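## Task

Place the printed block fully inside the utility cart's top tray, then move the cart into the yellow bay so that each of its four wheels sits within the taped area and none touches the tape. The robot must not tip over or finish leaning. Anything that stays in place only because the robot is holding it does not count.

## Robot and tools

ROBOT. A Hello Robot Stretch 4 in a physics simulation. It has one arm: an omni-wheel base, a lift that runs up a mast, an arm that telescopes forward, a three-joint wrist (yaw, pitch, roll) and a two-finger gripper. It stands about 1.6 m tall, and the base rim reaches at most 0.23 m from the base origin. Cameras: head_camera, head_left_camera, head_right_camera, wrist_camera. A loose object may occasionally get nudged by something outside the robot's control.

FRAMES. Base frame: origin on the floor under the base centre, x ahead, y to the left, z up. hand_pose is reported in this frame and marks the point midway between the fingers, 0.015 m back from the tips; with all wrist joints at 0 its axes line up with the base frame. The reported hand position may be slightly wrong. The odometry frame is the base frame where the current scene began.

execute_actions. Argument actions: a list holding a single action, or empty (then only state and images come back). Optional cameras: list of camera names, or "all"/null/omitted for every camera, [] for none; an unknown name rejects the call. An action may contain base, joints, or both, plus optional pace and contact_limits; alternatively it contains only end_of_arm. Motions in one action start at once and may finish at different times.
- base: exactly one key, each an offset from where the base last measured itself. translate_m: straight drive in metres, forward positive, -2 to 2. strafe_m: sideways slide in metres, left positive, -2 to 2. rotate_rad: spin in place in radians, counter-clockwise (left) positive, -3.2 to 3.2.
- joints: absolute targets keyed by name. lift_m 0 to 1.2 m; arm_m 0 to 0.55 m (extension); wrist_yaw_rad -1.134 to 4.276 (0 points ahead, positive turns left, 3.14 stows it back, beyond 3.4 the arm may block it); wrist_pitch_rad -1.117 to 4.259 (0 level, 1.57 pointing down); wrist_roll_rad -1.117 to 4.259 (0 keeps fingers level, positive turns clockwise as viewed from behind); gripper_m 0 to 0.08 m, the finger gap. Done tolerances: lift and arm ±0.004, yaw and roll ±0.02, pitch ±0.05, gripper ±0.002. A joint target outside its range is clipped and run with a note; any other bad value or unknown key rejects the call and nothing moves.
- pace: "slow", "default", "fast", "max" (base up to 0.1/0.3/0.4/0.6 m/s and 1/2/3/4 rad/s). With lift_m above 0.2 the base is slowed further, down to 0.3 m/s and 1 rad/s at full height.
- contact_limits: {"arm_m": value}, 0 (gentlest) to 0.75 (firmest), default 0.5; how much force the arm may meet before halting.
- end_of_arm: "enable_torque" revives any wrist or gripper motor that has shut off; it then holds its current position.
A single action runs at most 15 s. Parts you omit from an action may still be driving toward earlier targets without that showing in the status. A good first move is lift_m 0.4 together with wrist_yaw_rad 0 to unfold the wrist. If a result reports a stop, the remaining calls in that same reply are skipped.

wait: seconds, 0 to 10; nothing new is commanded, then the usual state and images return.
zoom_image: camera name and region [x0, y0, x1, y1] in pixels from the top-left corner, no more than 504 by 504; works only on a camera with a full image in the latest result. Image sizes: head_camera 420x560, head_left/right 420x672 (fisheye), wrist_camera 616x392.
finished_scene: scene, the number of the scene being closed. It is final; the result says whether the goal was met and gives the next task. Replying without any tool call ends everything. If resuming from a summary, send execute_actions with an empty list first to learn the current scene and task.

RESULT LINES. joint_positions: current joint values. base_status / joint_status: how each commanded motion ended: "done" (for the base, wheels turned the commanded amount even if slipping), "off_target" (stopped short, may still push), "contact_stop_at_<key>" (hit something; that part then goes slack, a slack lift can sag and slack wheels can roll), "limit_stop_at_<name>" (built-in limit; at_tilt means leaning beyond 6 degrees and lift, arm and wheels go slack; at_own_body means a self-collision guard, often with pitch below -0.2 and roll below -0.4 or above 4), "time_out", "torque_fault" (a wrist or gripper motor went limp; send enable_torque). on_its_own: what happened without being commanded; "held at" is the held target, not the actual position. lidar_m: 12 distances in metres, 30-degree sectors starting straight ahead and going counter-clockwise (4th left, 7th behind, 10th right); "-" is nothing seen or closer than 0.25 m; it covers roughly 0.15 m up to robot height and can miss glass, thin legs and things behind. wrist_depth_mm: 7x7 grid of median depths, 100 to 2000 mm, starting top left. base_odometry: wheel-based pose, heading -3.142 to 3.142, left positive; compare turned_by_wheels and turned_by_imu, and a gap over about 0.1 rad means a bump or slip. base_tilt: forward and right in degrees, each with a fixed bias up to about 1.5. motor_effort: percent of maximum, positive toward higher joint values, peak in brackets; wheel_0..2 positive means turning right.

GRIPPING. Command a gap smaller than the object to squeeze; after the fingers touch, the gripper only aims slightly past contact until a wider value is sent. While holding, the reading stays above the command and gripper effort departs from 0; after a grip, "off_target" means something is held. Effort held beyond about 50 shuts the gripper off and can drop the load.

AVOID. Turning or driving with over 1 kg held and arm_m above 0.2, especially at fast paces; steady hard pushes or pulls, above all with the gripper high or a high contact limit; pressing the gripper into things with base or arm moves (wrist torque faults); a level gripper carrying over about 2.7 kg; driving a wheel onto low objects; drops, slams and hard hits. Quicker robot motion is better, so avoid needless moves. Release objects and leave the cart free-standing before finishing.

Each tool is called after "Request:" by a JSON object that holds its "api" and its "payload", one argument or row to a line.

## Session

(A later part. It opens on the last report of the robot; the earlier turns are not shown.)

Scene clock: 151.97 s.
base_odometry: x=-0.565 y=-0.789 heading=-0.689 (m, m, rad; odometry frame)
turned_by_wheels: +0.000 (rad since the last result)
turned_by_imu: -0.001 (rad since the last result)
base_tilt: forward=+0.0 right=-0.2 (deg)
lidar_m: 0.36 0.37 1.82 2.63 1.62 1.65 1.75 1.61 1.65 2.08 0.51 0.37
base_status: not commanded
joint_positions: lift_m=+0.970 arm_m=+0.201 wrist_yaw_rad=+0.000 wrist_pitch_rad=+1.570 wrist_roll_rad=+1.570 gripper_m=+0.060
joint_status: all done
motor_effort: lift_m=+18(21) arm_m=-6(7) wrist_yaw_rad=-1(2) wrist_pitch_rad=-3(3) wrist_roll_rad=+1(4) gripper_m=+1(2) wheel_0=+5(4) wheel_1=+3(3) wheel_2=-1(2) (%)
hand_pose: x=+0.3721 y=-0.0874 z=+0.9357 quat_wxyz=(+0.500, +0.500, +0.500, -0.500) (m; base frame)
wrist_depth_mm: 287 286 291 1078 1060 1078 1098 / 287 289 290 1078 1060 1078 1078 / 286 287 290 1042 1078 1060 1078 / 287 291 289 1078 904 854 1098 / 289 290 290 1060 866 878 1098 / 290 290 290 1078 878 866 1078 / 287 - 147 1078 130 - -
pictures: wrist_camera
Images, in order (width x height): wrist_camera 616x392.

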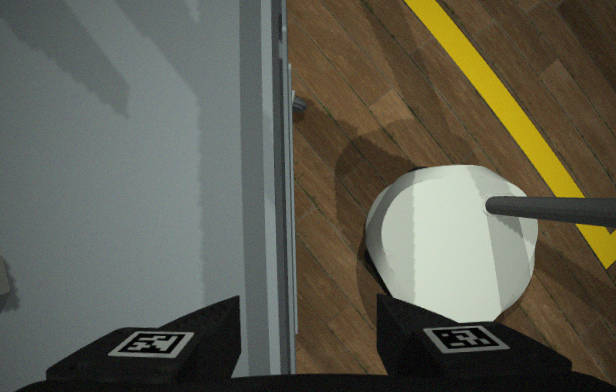

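Request:
{"api": "execute_actions", "payload": {
  "actions": [
    {"joints":{"arm_m":0.215,"lift_m":0.9}}
  ],
  "cameras": ["wrist_camera"]
}}

Scene clock: 157.13 s.
base_odometry: x=-0.565 y=-0.789 heading=-0.689 (m, m, rad; odometry frame)
turned_by_wheels: +0.000 (rad since the last result)
turned_by_imu: -0.001 (rad since the last result)
base_tilt: forward=-0.1 right=-0.2 (deg)
lidar_m: 0.36 0.38 1.79 2.63 1.61 1.63 1.74 1.61 1.62 2.10 0.54 0.40
base_status: not commanded
joint_positions: lift_m=+0.900 arm_m=+0.214 wrist_yaw_rad=+0.000 wrist_pitch_rad=+1.570 wrist_roll_rad=+1.570 gripper_m=+0.060
joint_status: all done
motor_effort: lift_m=+18(17) arm_m=+6(7) wrist_yaw_rad=-1(2) wrist_pitch_rad=-2(2) wrist_roll_rad=+2(2) gripper_m=+1(1) wheel_0=+5(4) wheel_1=+3(3) wheel_2=-1(1) (%)
hand_pose: x=+0.3849 y=-0.0874 z=+0.8657 quat_wxyz=(+0.500, +0.500, +0.500, -0.500) (m; base frame)
wrist_depth_mm: 219 218 220 976 1008 1008 991 / 219 219 221 1008 1008 991 1025 / 218 219 221 1008 1025 1008 1008 / 219 220 222 1025 904 809 1025 / 219 220 222 991 798 778 1008 / 219 220 221 1025 798 798 1008 / 220 - 148 1008 130 - -
pictures: wrist_camera
Images, in order (width x height): wrist_camera 616x392.

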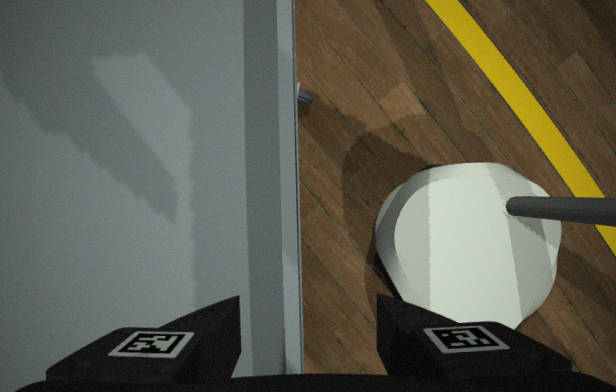

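Request:
{"api": "execute_actions", "payload": {
  "actions": [
    {"joints":{"arm_m":0.22,"lift_m":0.868}}
  ],
  "cameras": []
}}

Request:
{"api": "execute_actions", "payload": {
  "actions": [
    {"joints":{"gripper_m":0.0}}
  ],
  "cameras": ["wrist_camera"]
}}

Request:
{"api": "execute_actions", "payload": {
  "actions": [
    {"base":{"translate_m":-0.75},"pace":"slow"}
  ],
  "cameras": ["wrist_camera","head_left_camera","head_right_camera"]
}}

Scene clock: 163.47 s.
base_odometry: x=-0.565 y=-0.789 heading=-0.689 (m, m, rad; odometry frame)
turned_by_wheels: +0.000 (rad since the last result)
turned_by_imu: -0.001 (rad since the last result)
base_tilt: forward=-0.1 right=-0.2 (deg)
lidar_m: 0.37 0.39 1.79 2.64 1.63 1.65 1.77 1.59 1.64 2.09 0.53 0.39
base_status: not commanded
joint_positions: lift_m=+0.868 arm_m=+0.219 wrist_yaw_rad=+0.000 wrist_pitch_rad=+1.570 wrist_roll_rad=+1.570 gripper_m=+0.060
joint_status: all done
motor_effort: lift_m=+18(17) arm_m=+6(9) wrist_yaw_rad=+0(0) wrist_pitch_rad=-2(2) wrist_roll_rad=+2(2) gripper_m=+1(0) wheel_0=+5(5) wheel_1=+3(3) wheel_2=-2(1) (%)
hand_pose: x=+0.3899 y=-0.0874 z=+0.8338 quat_wxyz=(+0.500, +0.500, +0.500, -0.500) (m; base frame)
wrist_depth_mm: 187 188 189 976 960 976 960 / 188 188 189 189 976 976 976 / 188 188 190 190 976 976 1008 / 188 189 190 190 917 768 768 / 188 189 189 190 788 778 778 / 189 189 189 191 768 778 991 / 188 - 147 190 130 - -
pictures: none
No camera images: the call's "cameras" was empty. Leave "cameras" out to get every camera's image.

Scene clock: 164.73 s.
base_odometry: x=-0.565 y=-0.789 heading=-0.689 (m, m, rad; odometry frame)
turned_by_wheels: +0.000 (rad since the last result)
turned_by_imu: +0.000 (rad since the last result)
base_tilt: forward=-0.1 right=-0.2 (deg)
lidar_m: 0.36 0.40 1.82 2.64 1.63 1.62 1.76 1.61 1.64 2.09 0.54 0.40
base_status: not commanded
joint_positions: lift_m=+0.868 arm_m=+0.219 wrist_yaw_rad=+0.001 wrist_pitch_rad=+1.566 wrist_roll_rad=+1.569 gripper_m=+0.004
joint_status: gripper_m off_target (ended at +0.004, target +0.000)
on_its_own: gripper_m is held at +0.003, not at your +0.000, by its contact guard: the fingers met something
motor_effort: lift_m=+18(18) arm_m=+5(6) wrist_yaw_rad=-3(2) wrist_pitch_rad=+11(12) wrist_roll_rad=+2(4) gripper_m=-28(28) wheel_0=+5(4) wheel_1=+3(3) wheel_2=-1(1) (%)
hand_pose: x=+0.3911 y=-0.0874 z=+0.8337 quat_wxyz=(+0.502, +0.501, +0.499, -0.498) (m; base frame)
wrist_depth_mm: 189 188 189 189 976 960 976 / 188 189 190 190 976 976 976 / 189 189 190 190 946 976 976 / 189 189 190 190 976 778 768 / 189 190 190 191 798 768 750 / 189 189 190 147 866 768 991 / 189 190 - 104 - 960 976
pictures: wrist_camera
Images, in order (width x height): wrist_camera 616x392.

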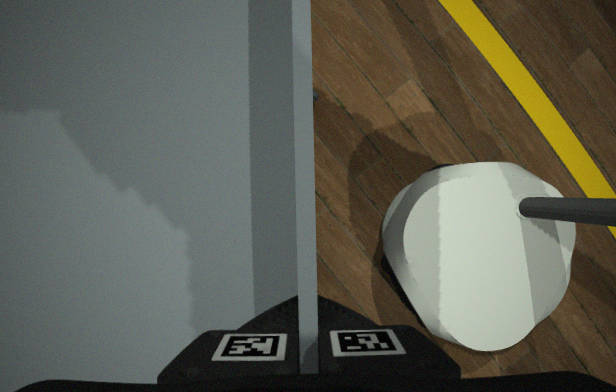

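Scene clock: 173.53 s.
base_odometry: x=-1.144 y=-0.313 heading=-0.689 (m, m, rad; odometry frame)
turned_by_wheels: +0.000 (rad since the last result)
turned_by_imu: -0.001 (rad since the last result)
base_tilt: forward=-0.1 right=-0.2 (deg)
lidar_m: 0.34 0.42 2.74 1.27 1.15 1.18 1.09 1.01 1.03 1.30 0.51 0.38
base_status: done
joint_positions: lift_m=+0.868 arm_m=+0.219 wrist_yaw_rad=+0.002 wrist_pitch_rad=+1.563 wrist_roll_rad=+1.569 gripper_m=+0.004
joint_status: not commanded
on_its_own: gripper_m is held at +0.003, not at your +0.000, by its contact guard: the fingers met something
motor_effort: lift_m=+19(19) arm_m=+3(5) wrist_yaw_rad=-5(20) wrist_pitch_rad=+19(26) wrist_roll_rad=+4(9) gripper_m=-28(28) wheel_0=-5(9) wheel_1=-5(5) wheel_2=+4(13) (%)
hand_pose: x=+0.3921 y=-0.0874 z=+0.8336 quat_wxyz=(+0.503, +0.501, +0.499, -0.497) (m; base frame)
wrist_depth_mm: 188 189 189 190 960 976 976 / 188 190 190 190 960 976 960 / 189 189 189 190 960 960 960 / 189 189 190 191 960 750 750 / 189 191 190 190 798 768 759 / 190 189 191 147 931 768 976 / 190 189 - 104 - 960 991
pictures: head_left_camera, head_right_camera, wrist_camera
Images, in order (width x height): head_left_camera 420x672, head_right_camera 420x672, wrist_camera 616x392.

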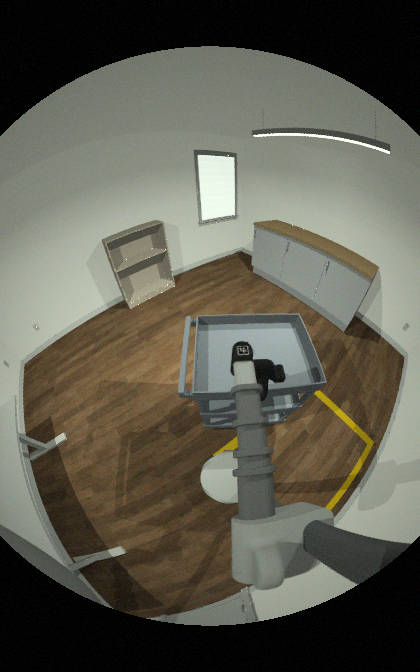

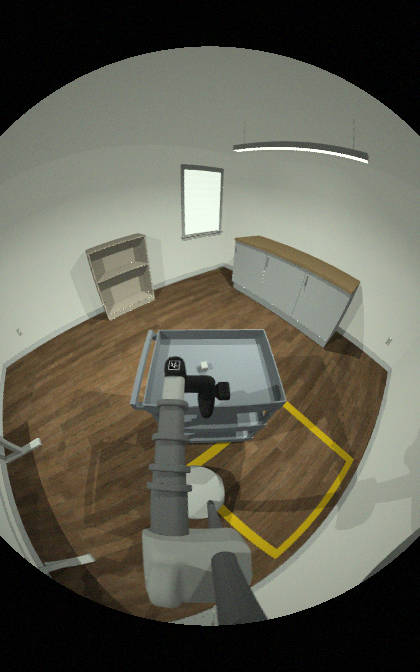

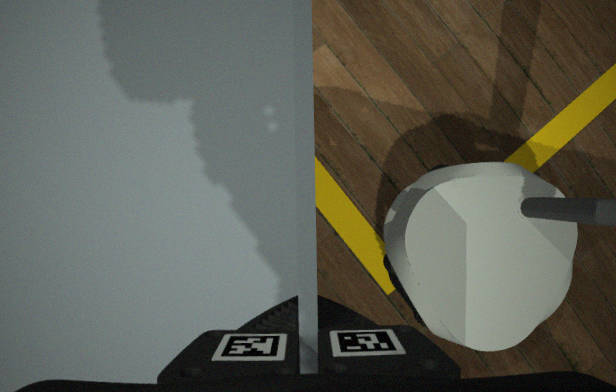

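Request:
{"api": "execute_actions", "payload": {
  "actions": [
    {"base":{"rotate_rad":-0.25},"pace":"slow"}
  ],
  "cameras": ["wrist_camera","head_right_camera"]
}}

Scene clock: 178.83 s.
torque_fault: gripper_m switched itself off since the last result.
base_odometry: x=-1.144 y=-0.313 heading=-0.938 (m, m, rad; odometry frame)
turned_by_wheels: -0.249 (rad since the last result)
turned_by_imu: -0.245 (rad since the last result)
base_tilt: forward=-0.1 right=-0.2 (deg)
lidar_m: 0.31 0.32 2.41 1.50 1.18 1.15 1.24 1.04 0.99 1.13 1.75 0.41
base_status: done
joint_positions: lift_m=+0.868 arm_m=+0.219 wrist_yaw_rad=+0.000 wrist_pitch_rad=+1.570 wrist_roll_rad=+1.570 gripper_m=+0.054
joint_status: not commanded
on_its_own: gripper_m is off since a torque_fault, until you send "end_of_arm": "enable_torque" (your +0.000 is given up)
motor_effort: lift_m=+19(19) arm_m=+4(4) wrist_yaw_rad=-1(33) wrist_pitch_rad=-2(19) wrist_roll_rad=+2(41) gripper_m=-1(63) wheel_0=+4(22) wheel_1=+4(10) wheel_2=+2(12) (%)
hand_pose: x=+0.3904 y=-0.0874 z=+0.8336 quat_wxyz=(+0.501, +0.500, +0.500, -0.499) (m; base frame)
wrist_depth_mm: 187 189 196 976 991 976 991 / 187 189 189 976 976 960 991 / 188 189 189 960 976 976 976 / 187 189 190 960 976 768 768 / 188 188 190 508 798 759 778 / 188 188 189 191 167 768 976 / 188 - 134 190 119 - -
pictures: head_right_camera, wrist_camera
Images, in order (width x height): head_right_camera 420x672, wrist_camera 616x392.

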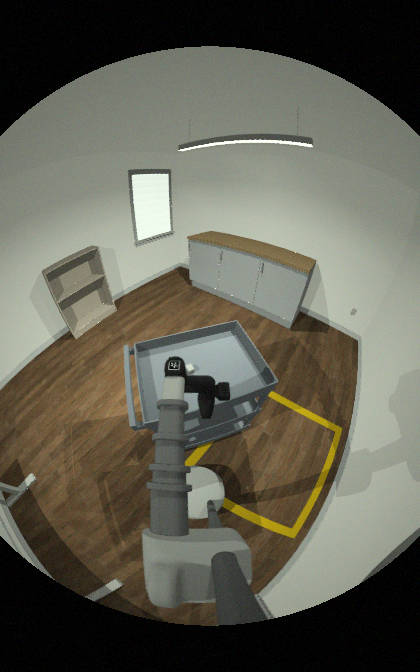

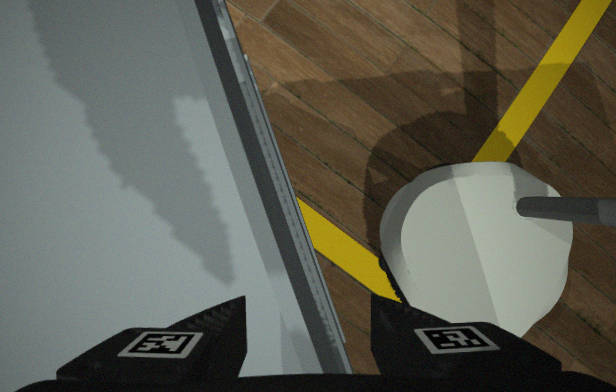

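Request:
{"api": "execute_actions", "payload": {
  "actions": [
    {"end_of_arm":"enable_torque"}
  ],
  "cameras": []
}}

Request:
{"api": "execute_actions", "payload": {
  "actions": [
    {"joints":{"wrist_roll_rad":1.25,"gripper_m":0.06}}
  ],
  "cameras": ["wrist_camera","head_right_camera"]
}}

Scene clock: 188.13 s.
base_odometry: x=-1.144 y=-0.313 heading=-0.938 (m, m, rad; odometry frame)
turned_by_wheels: +0.000 (rad since the last result)
turned_by_imu: -0.001 (rad since the last result)
base_tilt: forward=+0.0 right=-0.2 (deg)
lidar_m: 0.33 0.29 2.39 1.49 1.19 1.14 1.26 1.01 1.01 1.14 1.75 0.39
base_status: not commanded
joint_positions: lift_m=+0.868 arm_m=+0.219 wrist_yaw_rad=+0.000 wrist_pitch_rad=+1.570 wrist_roll_rad=+1.570 gripper_m=+0.054
joint_status: not commanded
end_of_arm: enable_torque: each motor that was off is on again
on_its_own: gripper_m is held at +0.054, not at your +0.000, since a torque_fault
motor_effort: lift_m=+19(19) arm_m=+4(4) wrist_yaw_rad=-3(1) wrist_pitch_rad=-2(2) wrist_roll_rad=+1(2) gripper_m=+0(1) wheel_0=+4(5) wheel_1=+4(4) wheel_2=+2(2) (%)
hand_pose: x=+0.3904 y=-0.0874 z=+0.8336 quat_wxyz=(+0.501, +0.500, +0.500, -0.499) (m; base frame)
wrist_depth_mm: 187 187 196 960 960 991 976 / 187 189 189 960 976 991 976 / 187 188 189 946 976 976 976 / 189 187 189 976 960 768 768 / 188 189 189 512 788 768 778 / 189 189 189 191 167 778 1008 / 189 - 134 190 119 - -
pictures: none
No camera images: the call's "cameras" was empty. Leave "cameras" out to get every camera's image.

Scene clock: 188.87 s.
base_odometry: x=-1.144 y=-0.313 heading=-0.938 (m, m, rad; odometry frame)
turned_by_wheels: +0.000 (rad since the last result)
turned_by_imu: +0.000 (rad since the last result)
base_tilt: forward=-0.1 right=-0.1 (deg)
lidar_m: 0.31 0.32 2.37 1.51 1.18 1.17 1.27 1.02 0.99 1.11 1.75 0.39
base_status: not commanded
joint_positions: lift_m=+0.868 arm_m=+0.219 wrist_yaw_rad=+0.000 wrist_pitch_rad=+1.570 wrist_roll_rad=+1.250 gripper_m=+0.060
joint_status: all done
motor_effort: lift_m=+19(19) arm_m=+4(4) wrist_yaw_rad=-1(2) wrist_pitch_rad=-2(2) wrist_roll_rad=+0(3) gripper_m=+1(2) wheel_0=+5(4) wheel_1=+4(4) wheel_2=+2(2) (%)
hand_pose: x=+0.3904 y=-0.0874 z=+0.8336 quat_wxyz=(+0.574, +0.414, +0.573, -0.414) (m; base frame)
wrist_depth_mm: 187 187 188 189 960 976 991 / 188 188 189 190 976 960 976 / 188 189 189 190 960 960 976 / 187 188 189 190 976 976 991 / 188 188 190 190 778 778 991 / 189 189 190 191 759 768 778 / 189 - 147 191 130 - -
pictures: head_right_camera, wrist_camera
Images, in order (width x height): head_right_camera 420x672, wrist_camera 616x392.

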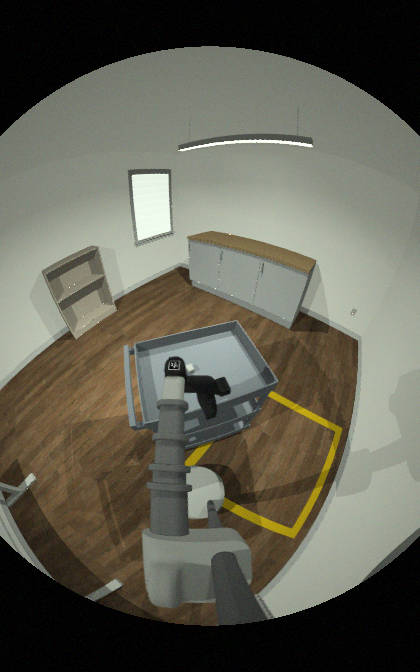

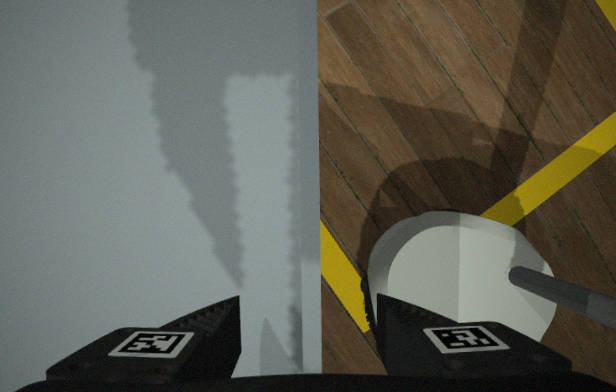

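Request:
{"api": "execute_actions", "payload": {
  "actions": [
    {"joints":{"gripper_m":0.0}}
  ],
  "cameras": []
}}

Request:
{"api": "execute_actions", "payload": {
  "actions": [
    {"base":{"translate_m":-0.5},"pace":"slow"}
  ],
  "cameras": ["wrist_camera","head_left_camera","head_right_camera"]
}}

Scene clock: 210.63 s.
base_odometry: x=-1.144 y=-0.313 heading=-0.938 (m, m, rad; odometry frame)
turned_by_wheels: +0.000 (rad since the last result)
turned_by_imu: -0.001 (rad since the last result)
base_tilt: forward=-0.1 right=-0.2 (deg)
lidar_m: 0.34 0.30 2.40 1.49 1.18 1.15 1.25 1.02 0.98 1.12 1.76 0.40
base_status: not commanded
joint_positions: lift_m=+0.868 arm_m=+0.219 wrist_yaw_rad=-0.002 wrist_pitch_rad=+1.567 wrist_roll_rad=+1.250 gripper_m=+0.004
joint_status: gripper_m off_target (ended at +0.004, target +0.000)
on_its_own: gripper_m is held at +0.003, not at your +0.000, by its contact guard: the fingers met something
motor_effort: lift_m=+19(19) arm_m=+4(4) wrist_yaw_rad=+5(5) wrist_pitch_rad=+6(7) wrist_roll_rad=+0(1) gripper_m=-27(30) wheel_0=+4(4) wheel_1=+4(4) wheel_2=+2(2) (%)
hand_pose: x=+0.3908 y=-0.0874 z=+0.8336 quat_wxyz=(+0.574, +0.415, +0.572, -0.414) (m; base frame)
wrist_depth_mm: 187 189 188 190 976 976 991 / 187 189 189 189 976 960 991 / 187 188 189 189 991 976 976 / 187 188 190 189 976 991 960 / 189 189 190 190 778 768 991 / 189 190 190 147 768 759 768 / 189 191 - 104 - 778 976
pictures: none
No camera images: the call's "cameras" was empty. Leave "cameras" out to get every camera's image.

Scene clock: 216.93 s.
base_odometry: x=-1.439 y=+0.091 heading=-0.940 (m, m, rad; odometry frame)
turned_by_wheels: -0.001 (rad since the last result)
turned_by_imu: -0.008 (rad since the last result)
base_tilt: forward=-0.1 right=-0.2 (deg)
lidar_m: 0.33 0.34 3.02 0.98 0.78 0.77 0.88 0.69 0.69 0.77 1.21 0.40
base_status: done
joint_positions: lift_m=+0.868 arm_m=+0.220 wrist_yaw_rad=-0.005 wrist_pitch_rad=+1.563 wrist_roll_rad=+1.256 gripper_m=+0.004
joint_status: not commanded
on_its_own: gripper_m is held at +0.003, not at your +0.000, by its contact guard: the fingers met something; wrist_yaw_rad is at rest, and its effort (+15) is outside its rest range (-13 to +13); wrist_roll_rad is at rest, and its effort (-18) is outside its rest range (-13 to +13)
motor_effort: lift_m=+20(20) arm_m=+3(4) wrist_yaw_rad=+15(17) wrist_pitch_rad=+18(28) wrist_roll_rad=-18(18) gripper_m=-33(33) wheel_0=-12(17) wheel_1=-6(9) wheel_2=+0(11) (%)
hand_pose: x=+0.3916 y=-0.0874 z=+0.8336 quat_wxyz=(+0.573, +0.419, +0.569, -0.415) (m; base frame)
wrist_depth_mm: 187 189 189 190 976 976 960 / 189 189 190 189 976 991 991 / 189 189 190 191 976 960 960 / 189 189 189 190 976 991 991 / 189 190 190 190 798 768 991 / 189 189 190 136 759 778 750 / 190 189 - 104 - 768 960
pictures: head_left_camera, head_right_camera, wrist_camera
Images, in order (width x height): head_left_camera 420x672, head_right_camera 420x672, wrist_camera 616x392.

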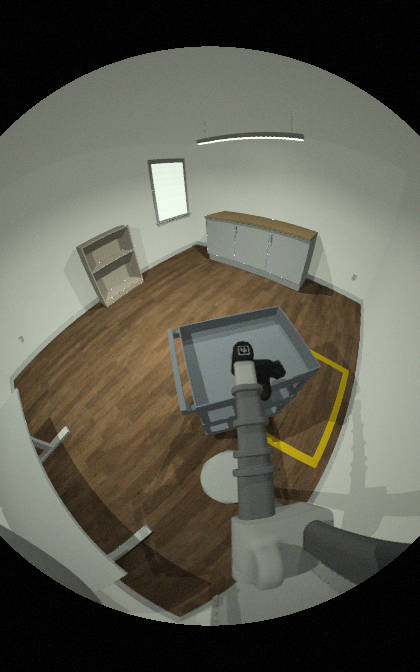

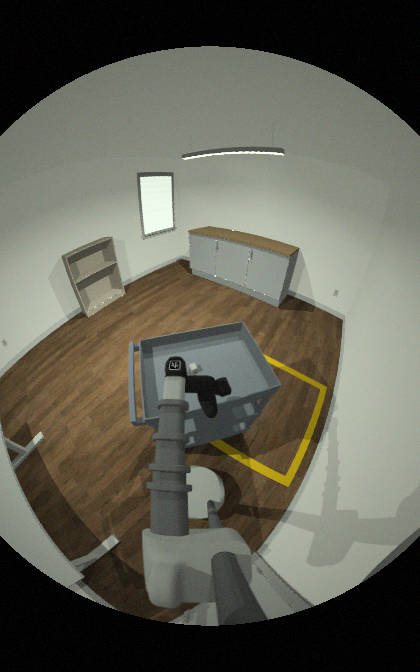

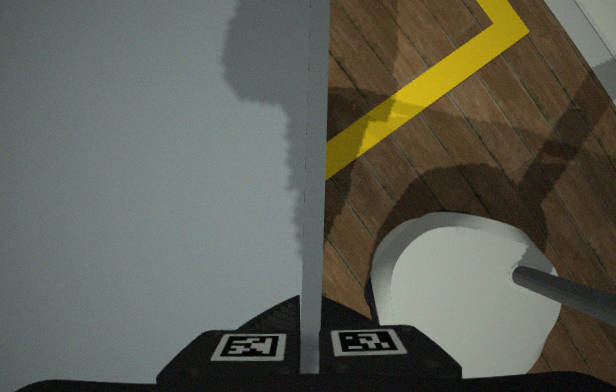

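Request:
{"api": "execute_actions", "payload": {
  "actions": [
    {"base":{"strafe_m":-0.2},"pace":"slow"}
  ],
  "cameras": ["wrist_camera","head_right_camera"]
}}

Scene clock: 224.23 s.
base_odometry: x=-1.601 y=-0.027 heading=-0.939 (m, m, rad; odometry frame)
turned_by_wheels: +0.001 (rad since the last result)
turned_by_imu: +0.000 (rad since the last result)
base_tilt: forward=-0.1 right=-0.2 (deg)
lidar_m: 0.29 0.29 3.17 1.13 0.91 1.44 0.67 0.54 0.53 0.59 0.90 0.40
base_status: done
joint_positions: lift_m=+0.868 arm_m=+0.220 wrist_yaw_rad=+0.008 wrist_pitch_rad=+1.569 wrist_roll_rad=+1.241 gripper_m=+0.005
joint_status: not commanded
on_its_own: gripper_m is held at +0.003, not at your +0.000, by its contact guard: the fingers met something; wrist_yaw_rad is at rest, and its effort (-22) is outside its rest range (-13 to +13); wrist_roll_rad is at rest, and its effort (+26) is outside its rest range (-13 to +13)
motor_effort: lift_m=+20(20) arm_m=+2(3) wrist_yaw_rad=-22(24) wrist_pitch_rad=+1(18) wrist_roll_rad=+26(25) gripper_m=-42(43) wheel_0=+9(16) wheel_1=-2(9) wheel_2=+1(3) (%)
hand_pose: x=+0.3915 y=-0.0874 z=+0.8336 quat_wxyz=(+0.577, +0.409, +0.576, -0.409) (m; base frame)
wrist_depth_mm: 186 187 188 931 960 946 866 / 187 188 188 976 960 991 931 / 188 188 189 946 946 960 976 / 187 189 189 976 976 960 960 / 189 189 189 442 788 768 991 / 189 189 189 139 759 759 768 / 189 190 - 118 - 788 976
pictures: head_right_camera, wrist_camera
Images, in order (width x height): head_right_camera 420x672, wrist_camera 616x392.

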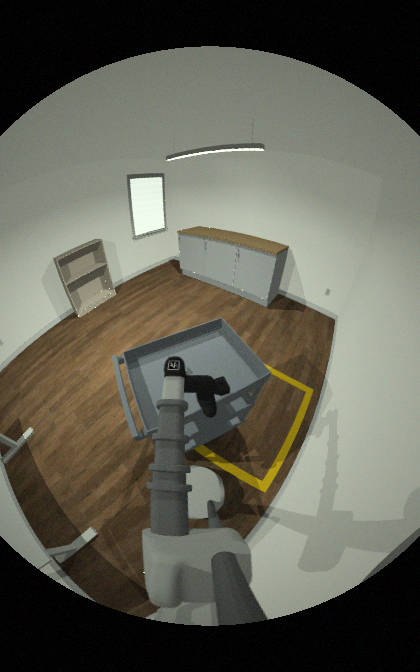

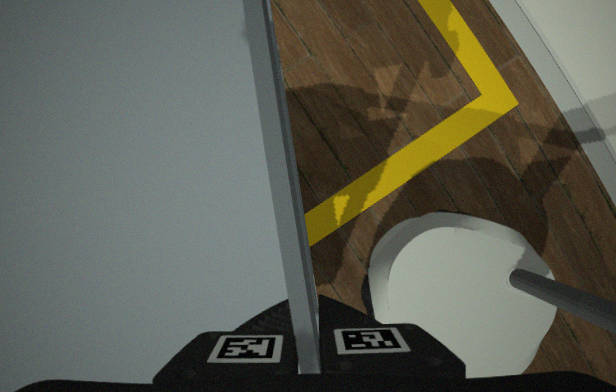

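Request:
{"api": "execute_actions", "payload": {
  "actions": [
    {"base":{"strafe_m":-0.2},"pace":"slow"}
  ],
  "cameras": ["wrist_camera","head_right_camera","head_left_camera"]
}}

Scene clock: 235.30 s.
base_odometry: x=-1.762 y=-0.145 heading=-0.938 (m, m, rad; odometry frame)
turned_by_wheels: +0.001 (rad since the last result)
turned_by_imu: +0.000 (rad since the last result)
base_tilt: forward=-0.1 right=-0.2 (deg)
lidar_m: 0.29 0.29 3.01 1.30 1.09 1.00 0.49 0.40 0.38 0.43 0.70 0.43
base_status: done
joint_positions: lift_m=+0.868 arm_m=+0.220 wrist_yaw_rad=+0.010 wrist_pitch_rad=+1.567 wrist_roll_rad=+1.240 gripper_m=+0.005
joint_status: not commanded
on_its_own: gripper_m is held at +0.003, not at your +0.000, by its contact guard: the fingers met something; wrist_yaw_rad is at rest, and its effort (-32) is outside its rest range (-13 to +13); wrist_roll_rad is at rest, and its effort (+29) is outside its rest range (-13 to +13)
motor_effort: lift_m=+20(20) arm_m=+3(3) wrist_yaw_rad=-32(30) wrist_pitch_rad=+6(6) wrist_roll_rad=+29(32) gripper_m=-49(51) wheel_0=+7(20) wheel_1=-1(5) wheel_2=+2(1) (%)
hand_pose: x=+0.3920 y=-0.0874 z=+0.8336 quat_wxyz=(+0.578, +0.409, +0.577, -0.407) (m; base frame)
wrist_depth_mm: 187 187 188 976 960 866 683 / 187 188 189 960 976 976 741 / 187 189 188 991 976 960 854 / 188 189 189 976 976 991 931 / 188 189 190 439 798 768 991 / 189 189 190 145 768 768 759 / 189 190 - 121 - 768 976
pictures: head_left_camera, head_right_camera, wrist_camera
Images, in order (width x height): head_left_camera 420x672, head_right_camera 420x672, wrist_camera 616x392.

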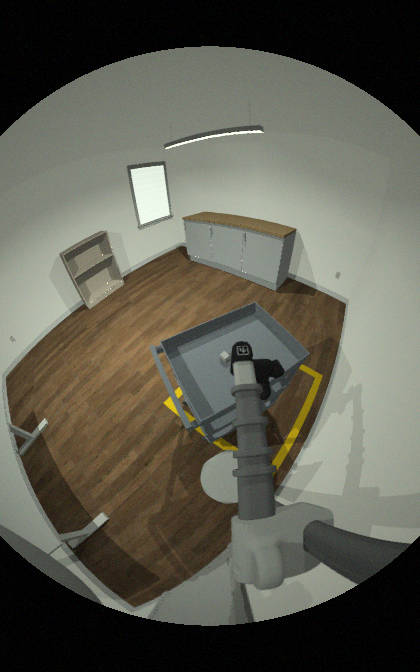

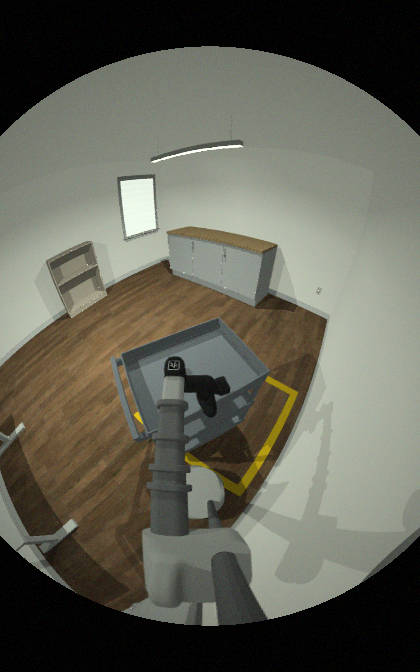

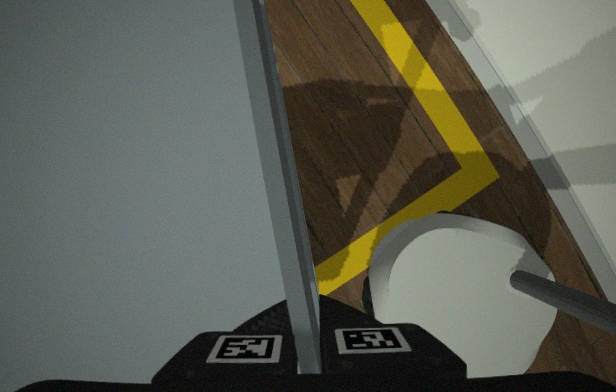

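Request:
{"api": "execute_actions", "payload": {
  "actions": [
    {"joints":{"gripper_m":0.05}}
  ],
  "cameras": []
}}

Request:
{"api": "execute_actions", "payload": {
  "actions": [
    {"joints":{"lift_m":1.0},"pace":"fast"}
  ],
  "cameras": []
}}

Request:
{"api": "execute_actions", "payload": {
  "actions": [
    {"base":{"strafe_m":0.45},"joints":{"arm_m":0,"lift_m":1.15},"pace":"fast"}
  ]
}}

Scene clock: 243.37 s.
base_odometry: x=-1.762 y=-0.145 heading=-0.939 (m, m, rad; odometry frame)
turned_by_wheels: +0.000 (rad since the last result)
turned_by_imu: -0.002 (rad since the last result)
base_tilt: forward=-0.1 right=-0.2 (deg)
lidar_m: 0.29 0.28 3.00 1.26 1.07 1.01 0.50 0.40 0.36 0.42 0.68 0.41
base_status: not commanded
joint_positions: lift_m=+0.868 arm_m=+0.220 wrist_yaw_rad=+0.000 wrist_pitch_rad=+1.570 wrist_roll_rad=+1.250 gripper_m=+0.050
joint_status: all done
motor_effort: lift_m=+20(20) arm_m=+3(3) wrist_yaw_rad=-2(27) wrist_pitch_rad=+0(7) wrist_roll_rad=+1(28) gripper_m=+1(50) wheel_0=+5(7) wheel_1=-2(2) wheel_2=+2(2) (%)
hand_pose: x=+0.3907 y=-0.0874 z=+0.8336 quat_wxyz=(+0.574, +0.414, +0.573, -0.413) (m; base frame)
wrist_depth_mm: 186 187 187 960 976 866 668 / 187 186 189 960 976 946 750 / 187 189 188 960 976 976 854 / 187 189 189 976 991 976 946 / 188 187 190 750 788 768 991 / 188 189 190 191 768 768 759 / 190 - 123 191 127 - 991
pictures: none
No camera images: the call's "cameras" was empty. Leave "cameras" out to get every camera's image.

Scene clock: 244.67 s.
base_odometry: x=-1.762 y=-0.145 heading=-0.939 (m, m, rad; odometry frame)
turned_by_wheels: +0.000 (rad since the last result)
turned_by_imu: +0.000 (rad since the last result)
base_tilt: forward=-0.1 right=-0.1 (deg)
lidar_m: 0.29 0.29 3.02 1.30 1.08 1.00 0.51 0.39 0.38 0.43 0.68 0.40
base_status: not commanded
joint_positions: lift_m=+1.000 arm_m=+0.220 wrist_yaw_rad=+0.000 wrist_pitch_rad=+1.570 wrist_roll_rad=+1.250 gripper_m=+0.050
joint_status: all done
motor_effort: lift_m=+22(25) arm_m=+3(3) wrist_yaw_rad=-3(0) wrist_pitch_rad=-1(0) wrist_roll_rad=+1(1) gripper_m=+2(1) wheel_0=+5(5) wheel_1=-2(1) wheel_2=+2(2) (%)
hand_pose: x=+0.3906 y=-0.0874 z=+0.9654 quat_wxyz=(+0.574, +0.414, +0.573, -0.413) (m; base frame)
wrist_depth_mm: 314 317 317 1060 1098 842 676 / 315 315 317 1118 1098 960 750 / 317 315 320 1098 1078 1078 854 / 317 319 320 1098 1118 1098 976 / 317 319 320 564 878 891 1118 / 317 319 320 320 904 891 1098 / 319 - 123 322 126 - 1098
pictures: none
No camera images: the call's "cameras" was empty. Leave "cameras" out to get every camera's image.

Scene clock: 247.23 s.
base_odometry: x=-1.399 y=+0.120 heading=-0.939 (m, m, rad; odometry frame)
turned_by_wheels: +0.000 (rad since the last result)
turned_by_imu: -0.001 (rad since the last result)
base_tilt: forward=-0.1 right=-0.2 (deg)
lidar_m: 0.51 2.73 2.97 0.95 0.73 0.73 0.95 0.73 0.72 0.82 0.33 0.35
base_status: done
joint_positions: lift_m=+1.150 arm_m=+0.001 wrist_yaw_rad=+0.000 wrist_pitch_rad=+1.570 wrist_roll_rad=+1.250 gripper_m=+0.050
joint_status: all done
motor_effort: lift_m=+22(25) arm_m=-6(8) wrist_yaw_rad=+0(2) wrist_pitch_rad=-2(3) wrist_roll_rad=+0(1) gripper_m=+0(2) wheel_0=-2(11) wheel_1=+2(12) wheel_2=+0(0) (%)
hand_pose: x=+0.1721 y=-0.0874 z=+1.1154 quat_wxyz=(+0.574, +0.414, +0.573, -0.414) (m; base frame)
wrist_depth_mm: 462 455 439 1229 1229 1160 931 / 433 404 410 1229 1255 1255 1008 / 778 931 1060 1255 1255 1229 1138 / 1255 1229 1229 1205 1229 1229 1255 / 1229 1229 1205 1042 1025 1255 1255 / 1255 1255 1229 1025 1042 1281 347 / 1255 - 123 1255 127 - -
pictures: head_camera, head_left_camera, head_right_camera, wrist_camera
Images, in order (width x height): head_camera 420x560, head_left_camera 420x672, head_right_camera 420x672, wrist_camera 616x392.

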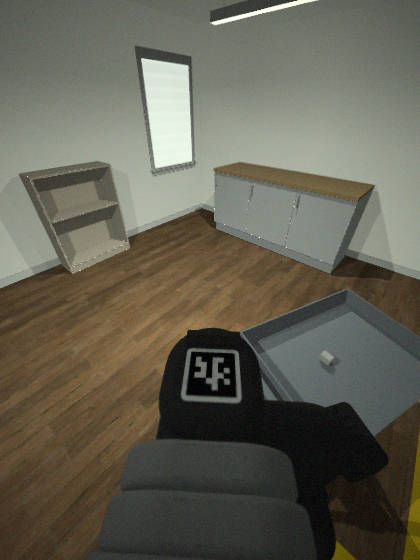

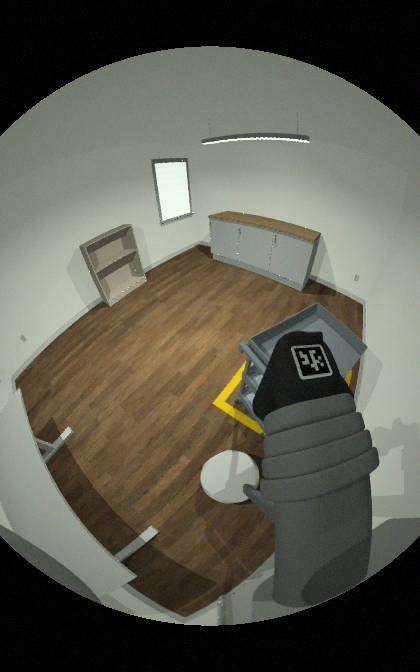

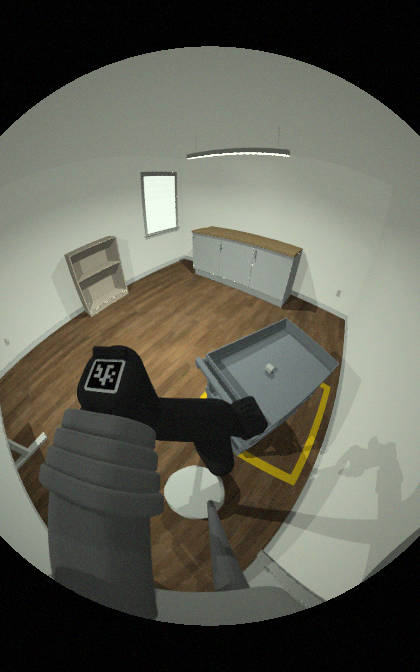

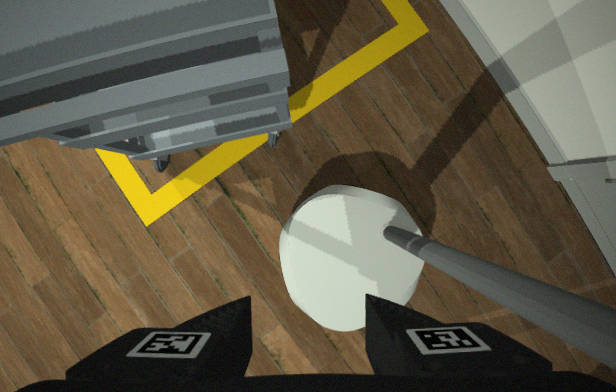

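Request:
{"api": "execute_actions", "payload": {
  "actions": [
    {"base":{"strafe_m":0.3},"joints":{"wrist_roll_rad":1.57},"pace":"fast"}
  ],
  "cameras": []
}}

Request:
{"api": "execute_actions", "payload": {
  "actions": [
    {"base":{"rotate_rad":-1.04},"pace":"fast"}
  ]
}}

Scene clock: 283.87 s.
base_odometry: x=-1.157 y=+0.298 heading=-0.939 (m, m, rad; odometry frame)
turned_by_wheels: +0.000 (rad since the last result)
turned_by_imu: -0.002 (rad since the last result)
base_tilt: forward=-0.1 right=-0.2 (deg)
lidar_m: 3.01 2.54 2.75 0.74 0.56 0.54 1.23 0.97 0.94 1.06 0.57 0.63
base_status: done
joint_positions: lift_m=+1.150 arm_m=+0.001 wrist_yaw_rad=+0.000 wrist_pitch_rad=+1.570 wrist_roll_rad=+1.570 gripper_m=+0.050
joint_status: all done
motor_effort: lift_m=+22(22) arm_m=-6(6) wrist_yaw_rad=+0(1) wrist_pitch_rad=-2(2) wrist_roll_rad=+2(4) gripper_m=+1(0) wheel_0=-2(14) wheel_1=+2(11) wheel_2=+0(2) (%)
hand_pose: x=+0.1721 y=-0.0874 z=+1.1154 quat_wxyz=(+0.500, +0.500, +0.500, -0.500) (m; base frame)
wrist_depth_mm: 768 768 1118 1255 1255 1281 1229 / 1205 1078 1229 1255 1281 1229 1255 / 1205 1229 1255 1229 1229 1281 1281 / 1255 1205 1255 1255 1025 1281 1229 / 1255 1229 1255 1025 1025 1255 1255 / 1229 1229 1229 1255 1060 1229 1255 / 1281 - 123 1205 127 - 1229
pictures: none
No camera images: the call's "cameras" was empty. Leave "cameras" out to get every camera's image.

Scene clock: 286.07 s.
base_odometry: x=-1.157 y=+0.298 heading=-1.978 (m, m, rad; odometry frame)
turned_by_wheels: -1.039 (rad since the last result)
turned_by_imu: -1.023 (rad since the last result)
base_tilt: forward=-0.1 right=-0.2 (deg)
lidar_m: 0.59 0.63 2.98 2.57 2.76 0.70 0.55 0.54 1.15 0.97 0.94 1.07
base_status: done
joint_positions: lift_m=+1.150 arm_m=+0.001 wrist_yaw_rad=+0.000 wrist_pitch_rad=+1.570 wrist_roll_rad=+1.570 gripper_m=+0.050
joint_status: not commanded
motor_effort: lift_m=+21(22) arm_m=-6(6) wrist_yaw_rad=-1(1) wrist_pitch_rad=-2(2) wrist_roll_rad=+1(2) gripper_m=+0(1) wheel_0=+5(7) wheel_1=+5(6) wheel_2=+3(9) (%)
hand_pose: x=+0.1721 y=-0.0874 z=+1.1154 quat_wxyz=(+0.500, +0.500, +0.500, -0.500) (m; base frame)
wrist_depth_mm: 1182 1205 1255 1281 1281 1255 1255 / 1205 1205 1229 1229 1255 1255 1281 / 1229 1229 1205 1255 1255 1281 1255 / 1255 1229 1205 1229 1042 1255 1255 / 778 1118 1255 1042 1025 1281 1229 / 768 1060 1229 1281 1008 1255 1255 / 778 - 123 1229 126 - 1255
pictures: head_camera, head_left_camera, head_right_camera, wrist_camera
Images, in order (width x height): head_camera 420x560, head_left_camera 420x672, head_right_camera 420x672, wrist_camera 616x392.

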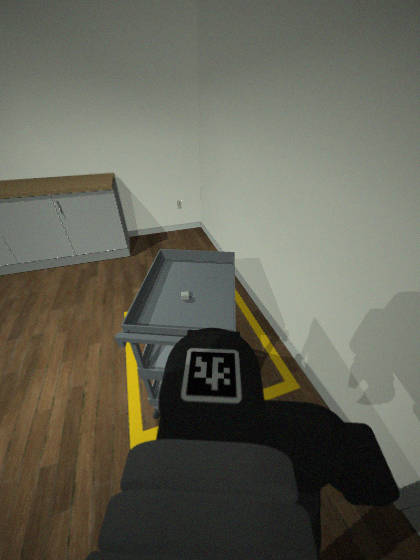

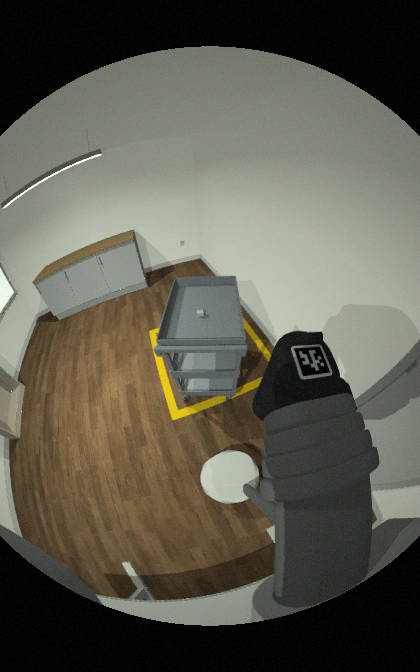

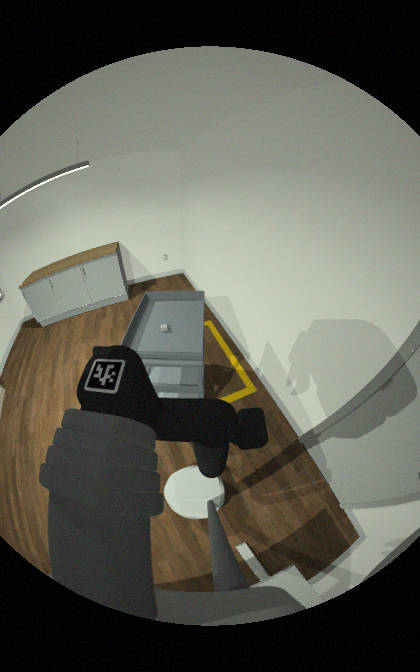

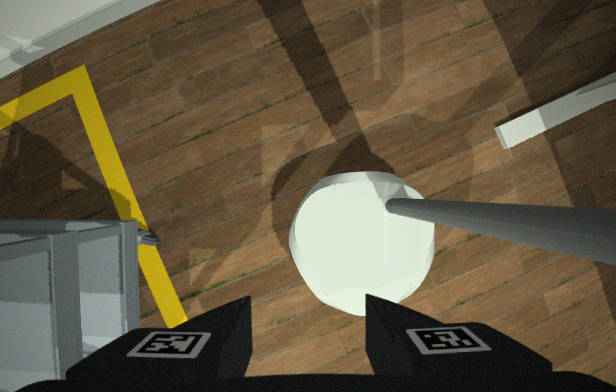

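Request:
{"api": "execute_actions", "payload": {
  "actions": [
    {"base":{"strafe_m":0.23},"joints":{"arm_m":0.22,"gripper_m":0.07},"pace":"fast"}
  ],
  "cameras": ["wrist_camera","head_right_camera"]
}}

Scene clock: 295.30 s.
base_odometry: x=-0.946 y=+0.207 heading=-1.978 (m, m, rad; odometry frame)
turned_by_wheels: +0.000 (rad since the last result)
turned_by_imu: -0.002 (rad since the last result)
base_tilt: forward=+0.0 right=-0.2 (deg)
lidar_m: 0.58 2.64 2.95 2.34 2.56 0.83 0.66 0.63 0.70 1.15 1.16 0.61
base_status: done
joint_positions: lift_m=+1.150 arm_m=+0.219 wrist_yaw_rad=+0.000 wrist_pitch_rad=+1.570 wrist_roll_rad=+1.570 gripper_m=+0.070
joint_status: all done
motor_effort: lift_m=+21(22) arm_m=+6(5) wrist_yaw_rad=-2(1) wrist_pitch_rad=-1(0) wrist_roll_rad=+0(1) gripper_m=+1(1) wheel_0=-4(13) wheel_1=+1(11) wheel_2=+1(2) (%)
hand_pose: x=+0.3901 y=-0.0874 z=+1.1154 quat_wxyz=(+0.501, +0.500, +0.500, -0.499) (m; base frame)
wrist_depth_mm: 1229 1229 1229 1229 1229 1255 1229 / 407 1255 1205 1255 1255 1255 1255 / 413 732 1229 1205 1229 1255 1229 / 415 768 1255 1255 1042 1042 1255 / 413 778 1229 1255 1042 1042 1281 / 436 723 1182 1255 1060 1229 1281 / - - 149 1255 152 - -
pictures: head_right_camera, wrist_camera
Images, in order (width x height): head_right_camera 420x672, wrist_camera 616x392.

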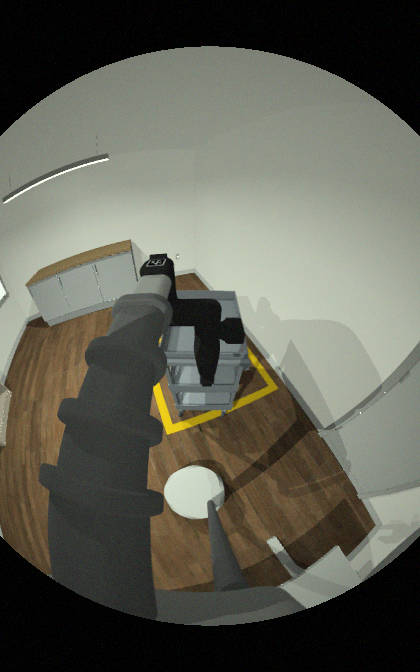

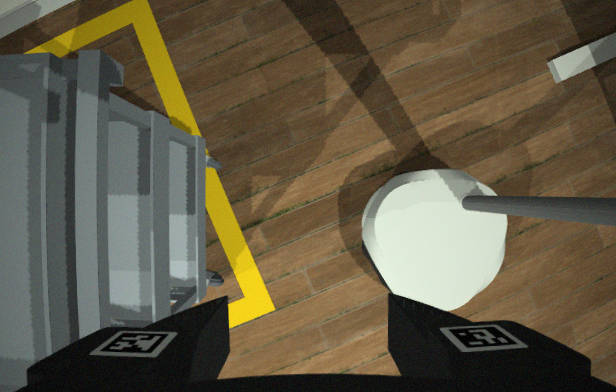

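Request:
{"api": "execute_actions", "payload": {
  "actions": [
    {"base":{"translate_m":0.2},"joints":{"arm_m":0.247,"lift_m":0.97},"pace":"fast"}
  ],
  "cameras": ["wrist_camera","head_right_camera"]
}}

Scene clock: 304.53 s.
base_odometry: x=-1.025 y=+0.023 heading=-1.977 (m, m, rad; odometry frame)
turned_by_wheels: +0.001 (rad since the last result)
turned_by_imu: -0.001 (rad since the last result)
base_tilt: forward=-0.1 right=-0.2 (deg)
lidar_m: 0.38 0.42 2.74 2.34 2.61 1.08 0.82 0.79 0.91 1.13 1.10 0.39
base_status: done
joint_positions: lift_m=+0.970 arm_m=+0.246 wrist_yaw_rad=+0.000 wrist_pitch_rad=+1.570 wrist_roll_rad=+1.570 gripper_m=+0.070
joint_status: all done
motor_effort: lift_m=+19(21) arm_m=+6(7) wrist_yaw_rad=+3(1) wrist_pitch_rad=-2(2) wrist_roll_rad=+1(0) gripper_m=+2(1) wheel_0=+5(10) wheel_1=+4(7) wheel_2=-2(10) (%)
hand_pose: x=+0.4170 y=-0.0874 z=+0.9357 quat_wxyz=(+0.500, +0.500, +0.500, -0.500) (m; base frame)
wrist_depth_mm: 287 287 290 1078 1060 1078 1078 / 287 289 289 1060 1078 1098 1098 / 286 287 289 931 1078 1078 1078 / 286 290 289 917 1042 878 1078 / 289 290 291 931 891 866 1060 / 289 289 286 854 878 866 1078 / - - 149 1060 151 - -
pictures: head_right_camera, wrist_camera
Images, in order (width x height): head_right_camera 420x672, wrist_camera 616x392.

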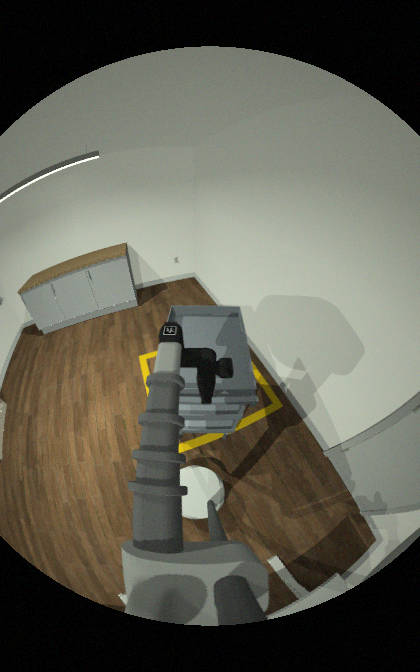

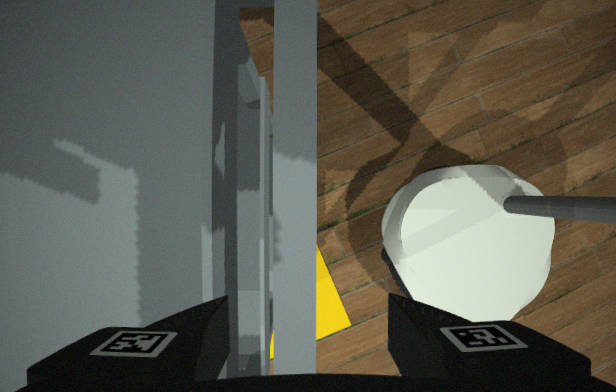

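Request:
{"api": "execute_actions", "payload": {
  "actions": [
    {"joints":{"arm_m":0.19,"gripper_m":0.0,"wrist_roll_rad":0},"pace":"fast"}
  ],
  "cameras": []
}}

Request:
{"api": "execute_actions", "payload": {
  "actions": [
    {"joints":{"lift_m":0.87}}
  ],
  "cameras": ["wrist_camera","head_right_camera"]
}}

Scene clock: 314.17 s.
base_odometry: x=-1.025 y=+0.023 heading=-1.977 (m, m, rad; odometry frame)
turned_by_wheels: +0.000 (rad since the last result)
turned_by_imu: -0.001 (rad since the last result)
base_tilt: forward=-0.1 right=-0.2 (deg)
lidar_m: 0.39 0.45 2.71 2.37 2.62 1.09 0.81 0.80 0.89 1.13 1.10 0.42
base_status: not commanded
joint_positions: lift_m=+0.970 arm_m=+0.191 wrist_yaw_rad=+0.000 wrist_pitch_rad=+1.570 wrist_roll_rad=+0.000 gripper_m=+0.000
joint_status: all done
motor_effort: lift_m=+19(19) arm_m=-6(6) wrist_yaw_rad=+0(2) wrist_pitch_rad=-2(2) wrist_roll_rad=+0(0) gripper_m=-2(3) wheel_0=+5(5) wheel_1=+4(3) wheel_2=-2(2) (%)
hand_pose: x=+0.3621 y=-0.0874 z=+0.9357 quat_wxyz=(+0.707, +0.000, +0.707, +0.000) (m; base frame)
wrist_depth_mm: 287 287 289 289 289 290 289 / 287 287 289 289 289 289 289 / 1042 445 530 539 539 445 309 / 220 222 221 221 221 223 1078 / 1060 1060 1078 1098 1042 1078 1060 / 1078 1078 866 150 1078 1078 1078 / 1078 1098 - - - 1078 1060
pictures: none
No camera images: the call's "cameras" was empty. Leave "cameras" out to get every camera's image.

Scene clock: 315.60 s.
base_odometry: x=-1.025 y=+0.023 heading=-1.977 (m, m, rad; odometry frame)
turned_by_wheels: +0.000 (rad since the last result)
turned_by_imu: +0.000 (rad since the last result)
base_tilt: forward=+0.0 right=-0.2 (deg)
lidar_m: 0.41 0.43 2.73 2.36 2.61 1.08 0.84 0.79 0.87 1.11 1.11 0.42
base_status: not commanded
joint_positions: lift_m=+0.870 arm_m=+0.191 wrist_yaw_rad=+0.000 wrist_pitch_rad=+1.570 wrist_roll_rad=+0.000 gripper_m=+0.000
joint_status: all done
motor_effort: lift_m=+18(18) arm_m=-6(6) wrist_yaw_rad=+2(1) wrist_pitch_rad=-2(2) wrist_roll_rad=+0(0) gripper_m=-1(1) wheel_0=+5(5) wheel_1=+3(3) wheel_2=-2(2) (%)
hand_pose: x=+0.3621 y=-0.0874 z=+0.8357 quat_wxyz=(+0.707, +0.000, +0.707, +0.000) (m; base frame)
wrist_depth_mm: 121 125 123 124 123 125 - / 174 180 185 186 184 180 186 / 298 389 439 122 439 353 960 / 122 121 121 122 122 122 - / 976 976 960 976 960 976 976 / 976 976 866 149 976 991 976 / 991 960 - - - 976 960
pictures: head_right_camera, wrist_camera
Images, in order (width x height): head_right_camera 420x672, wrist_camera 616x392.

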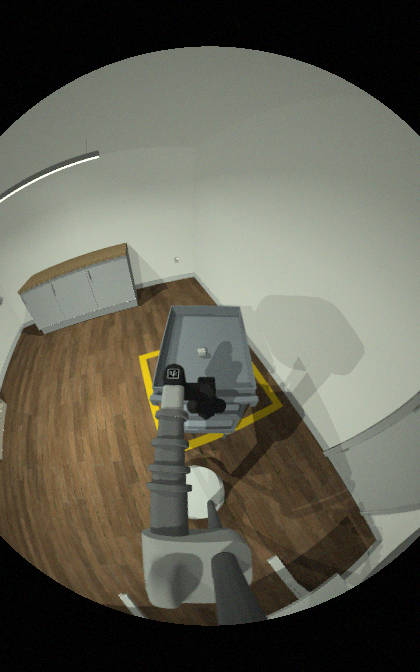

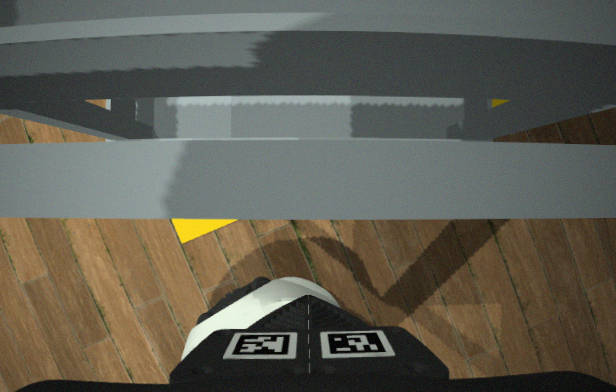

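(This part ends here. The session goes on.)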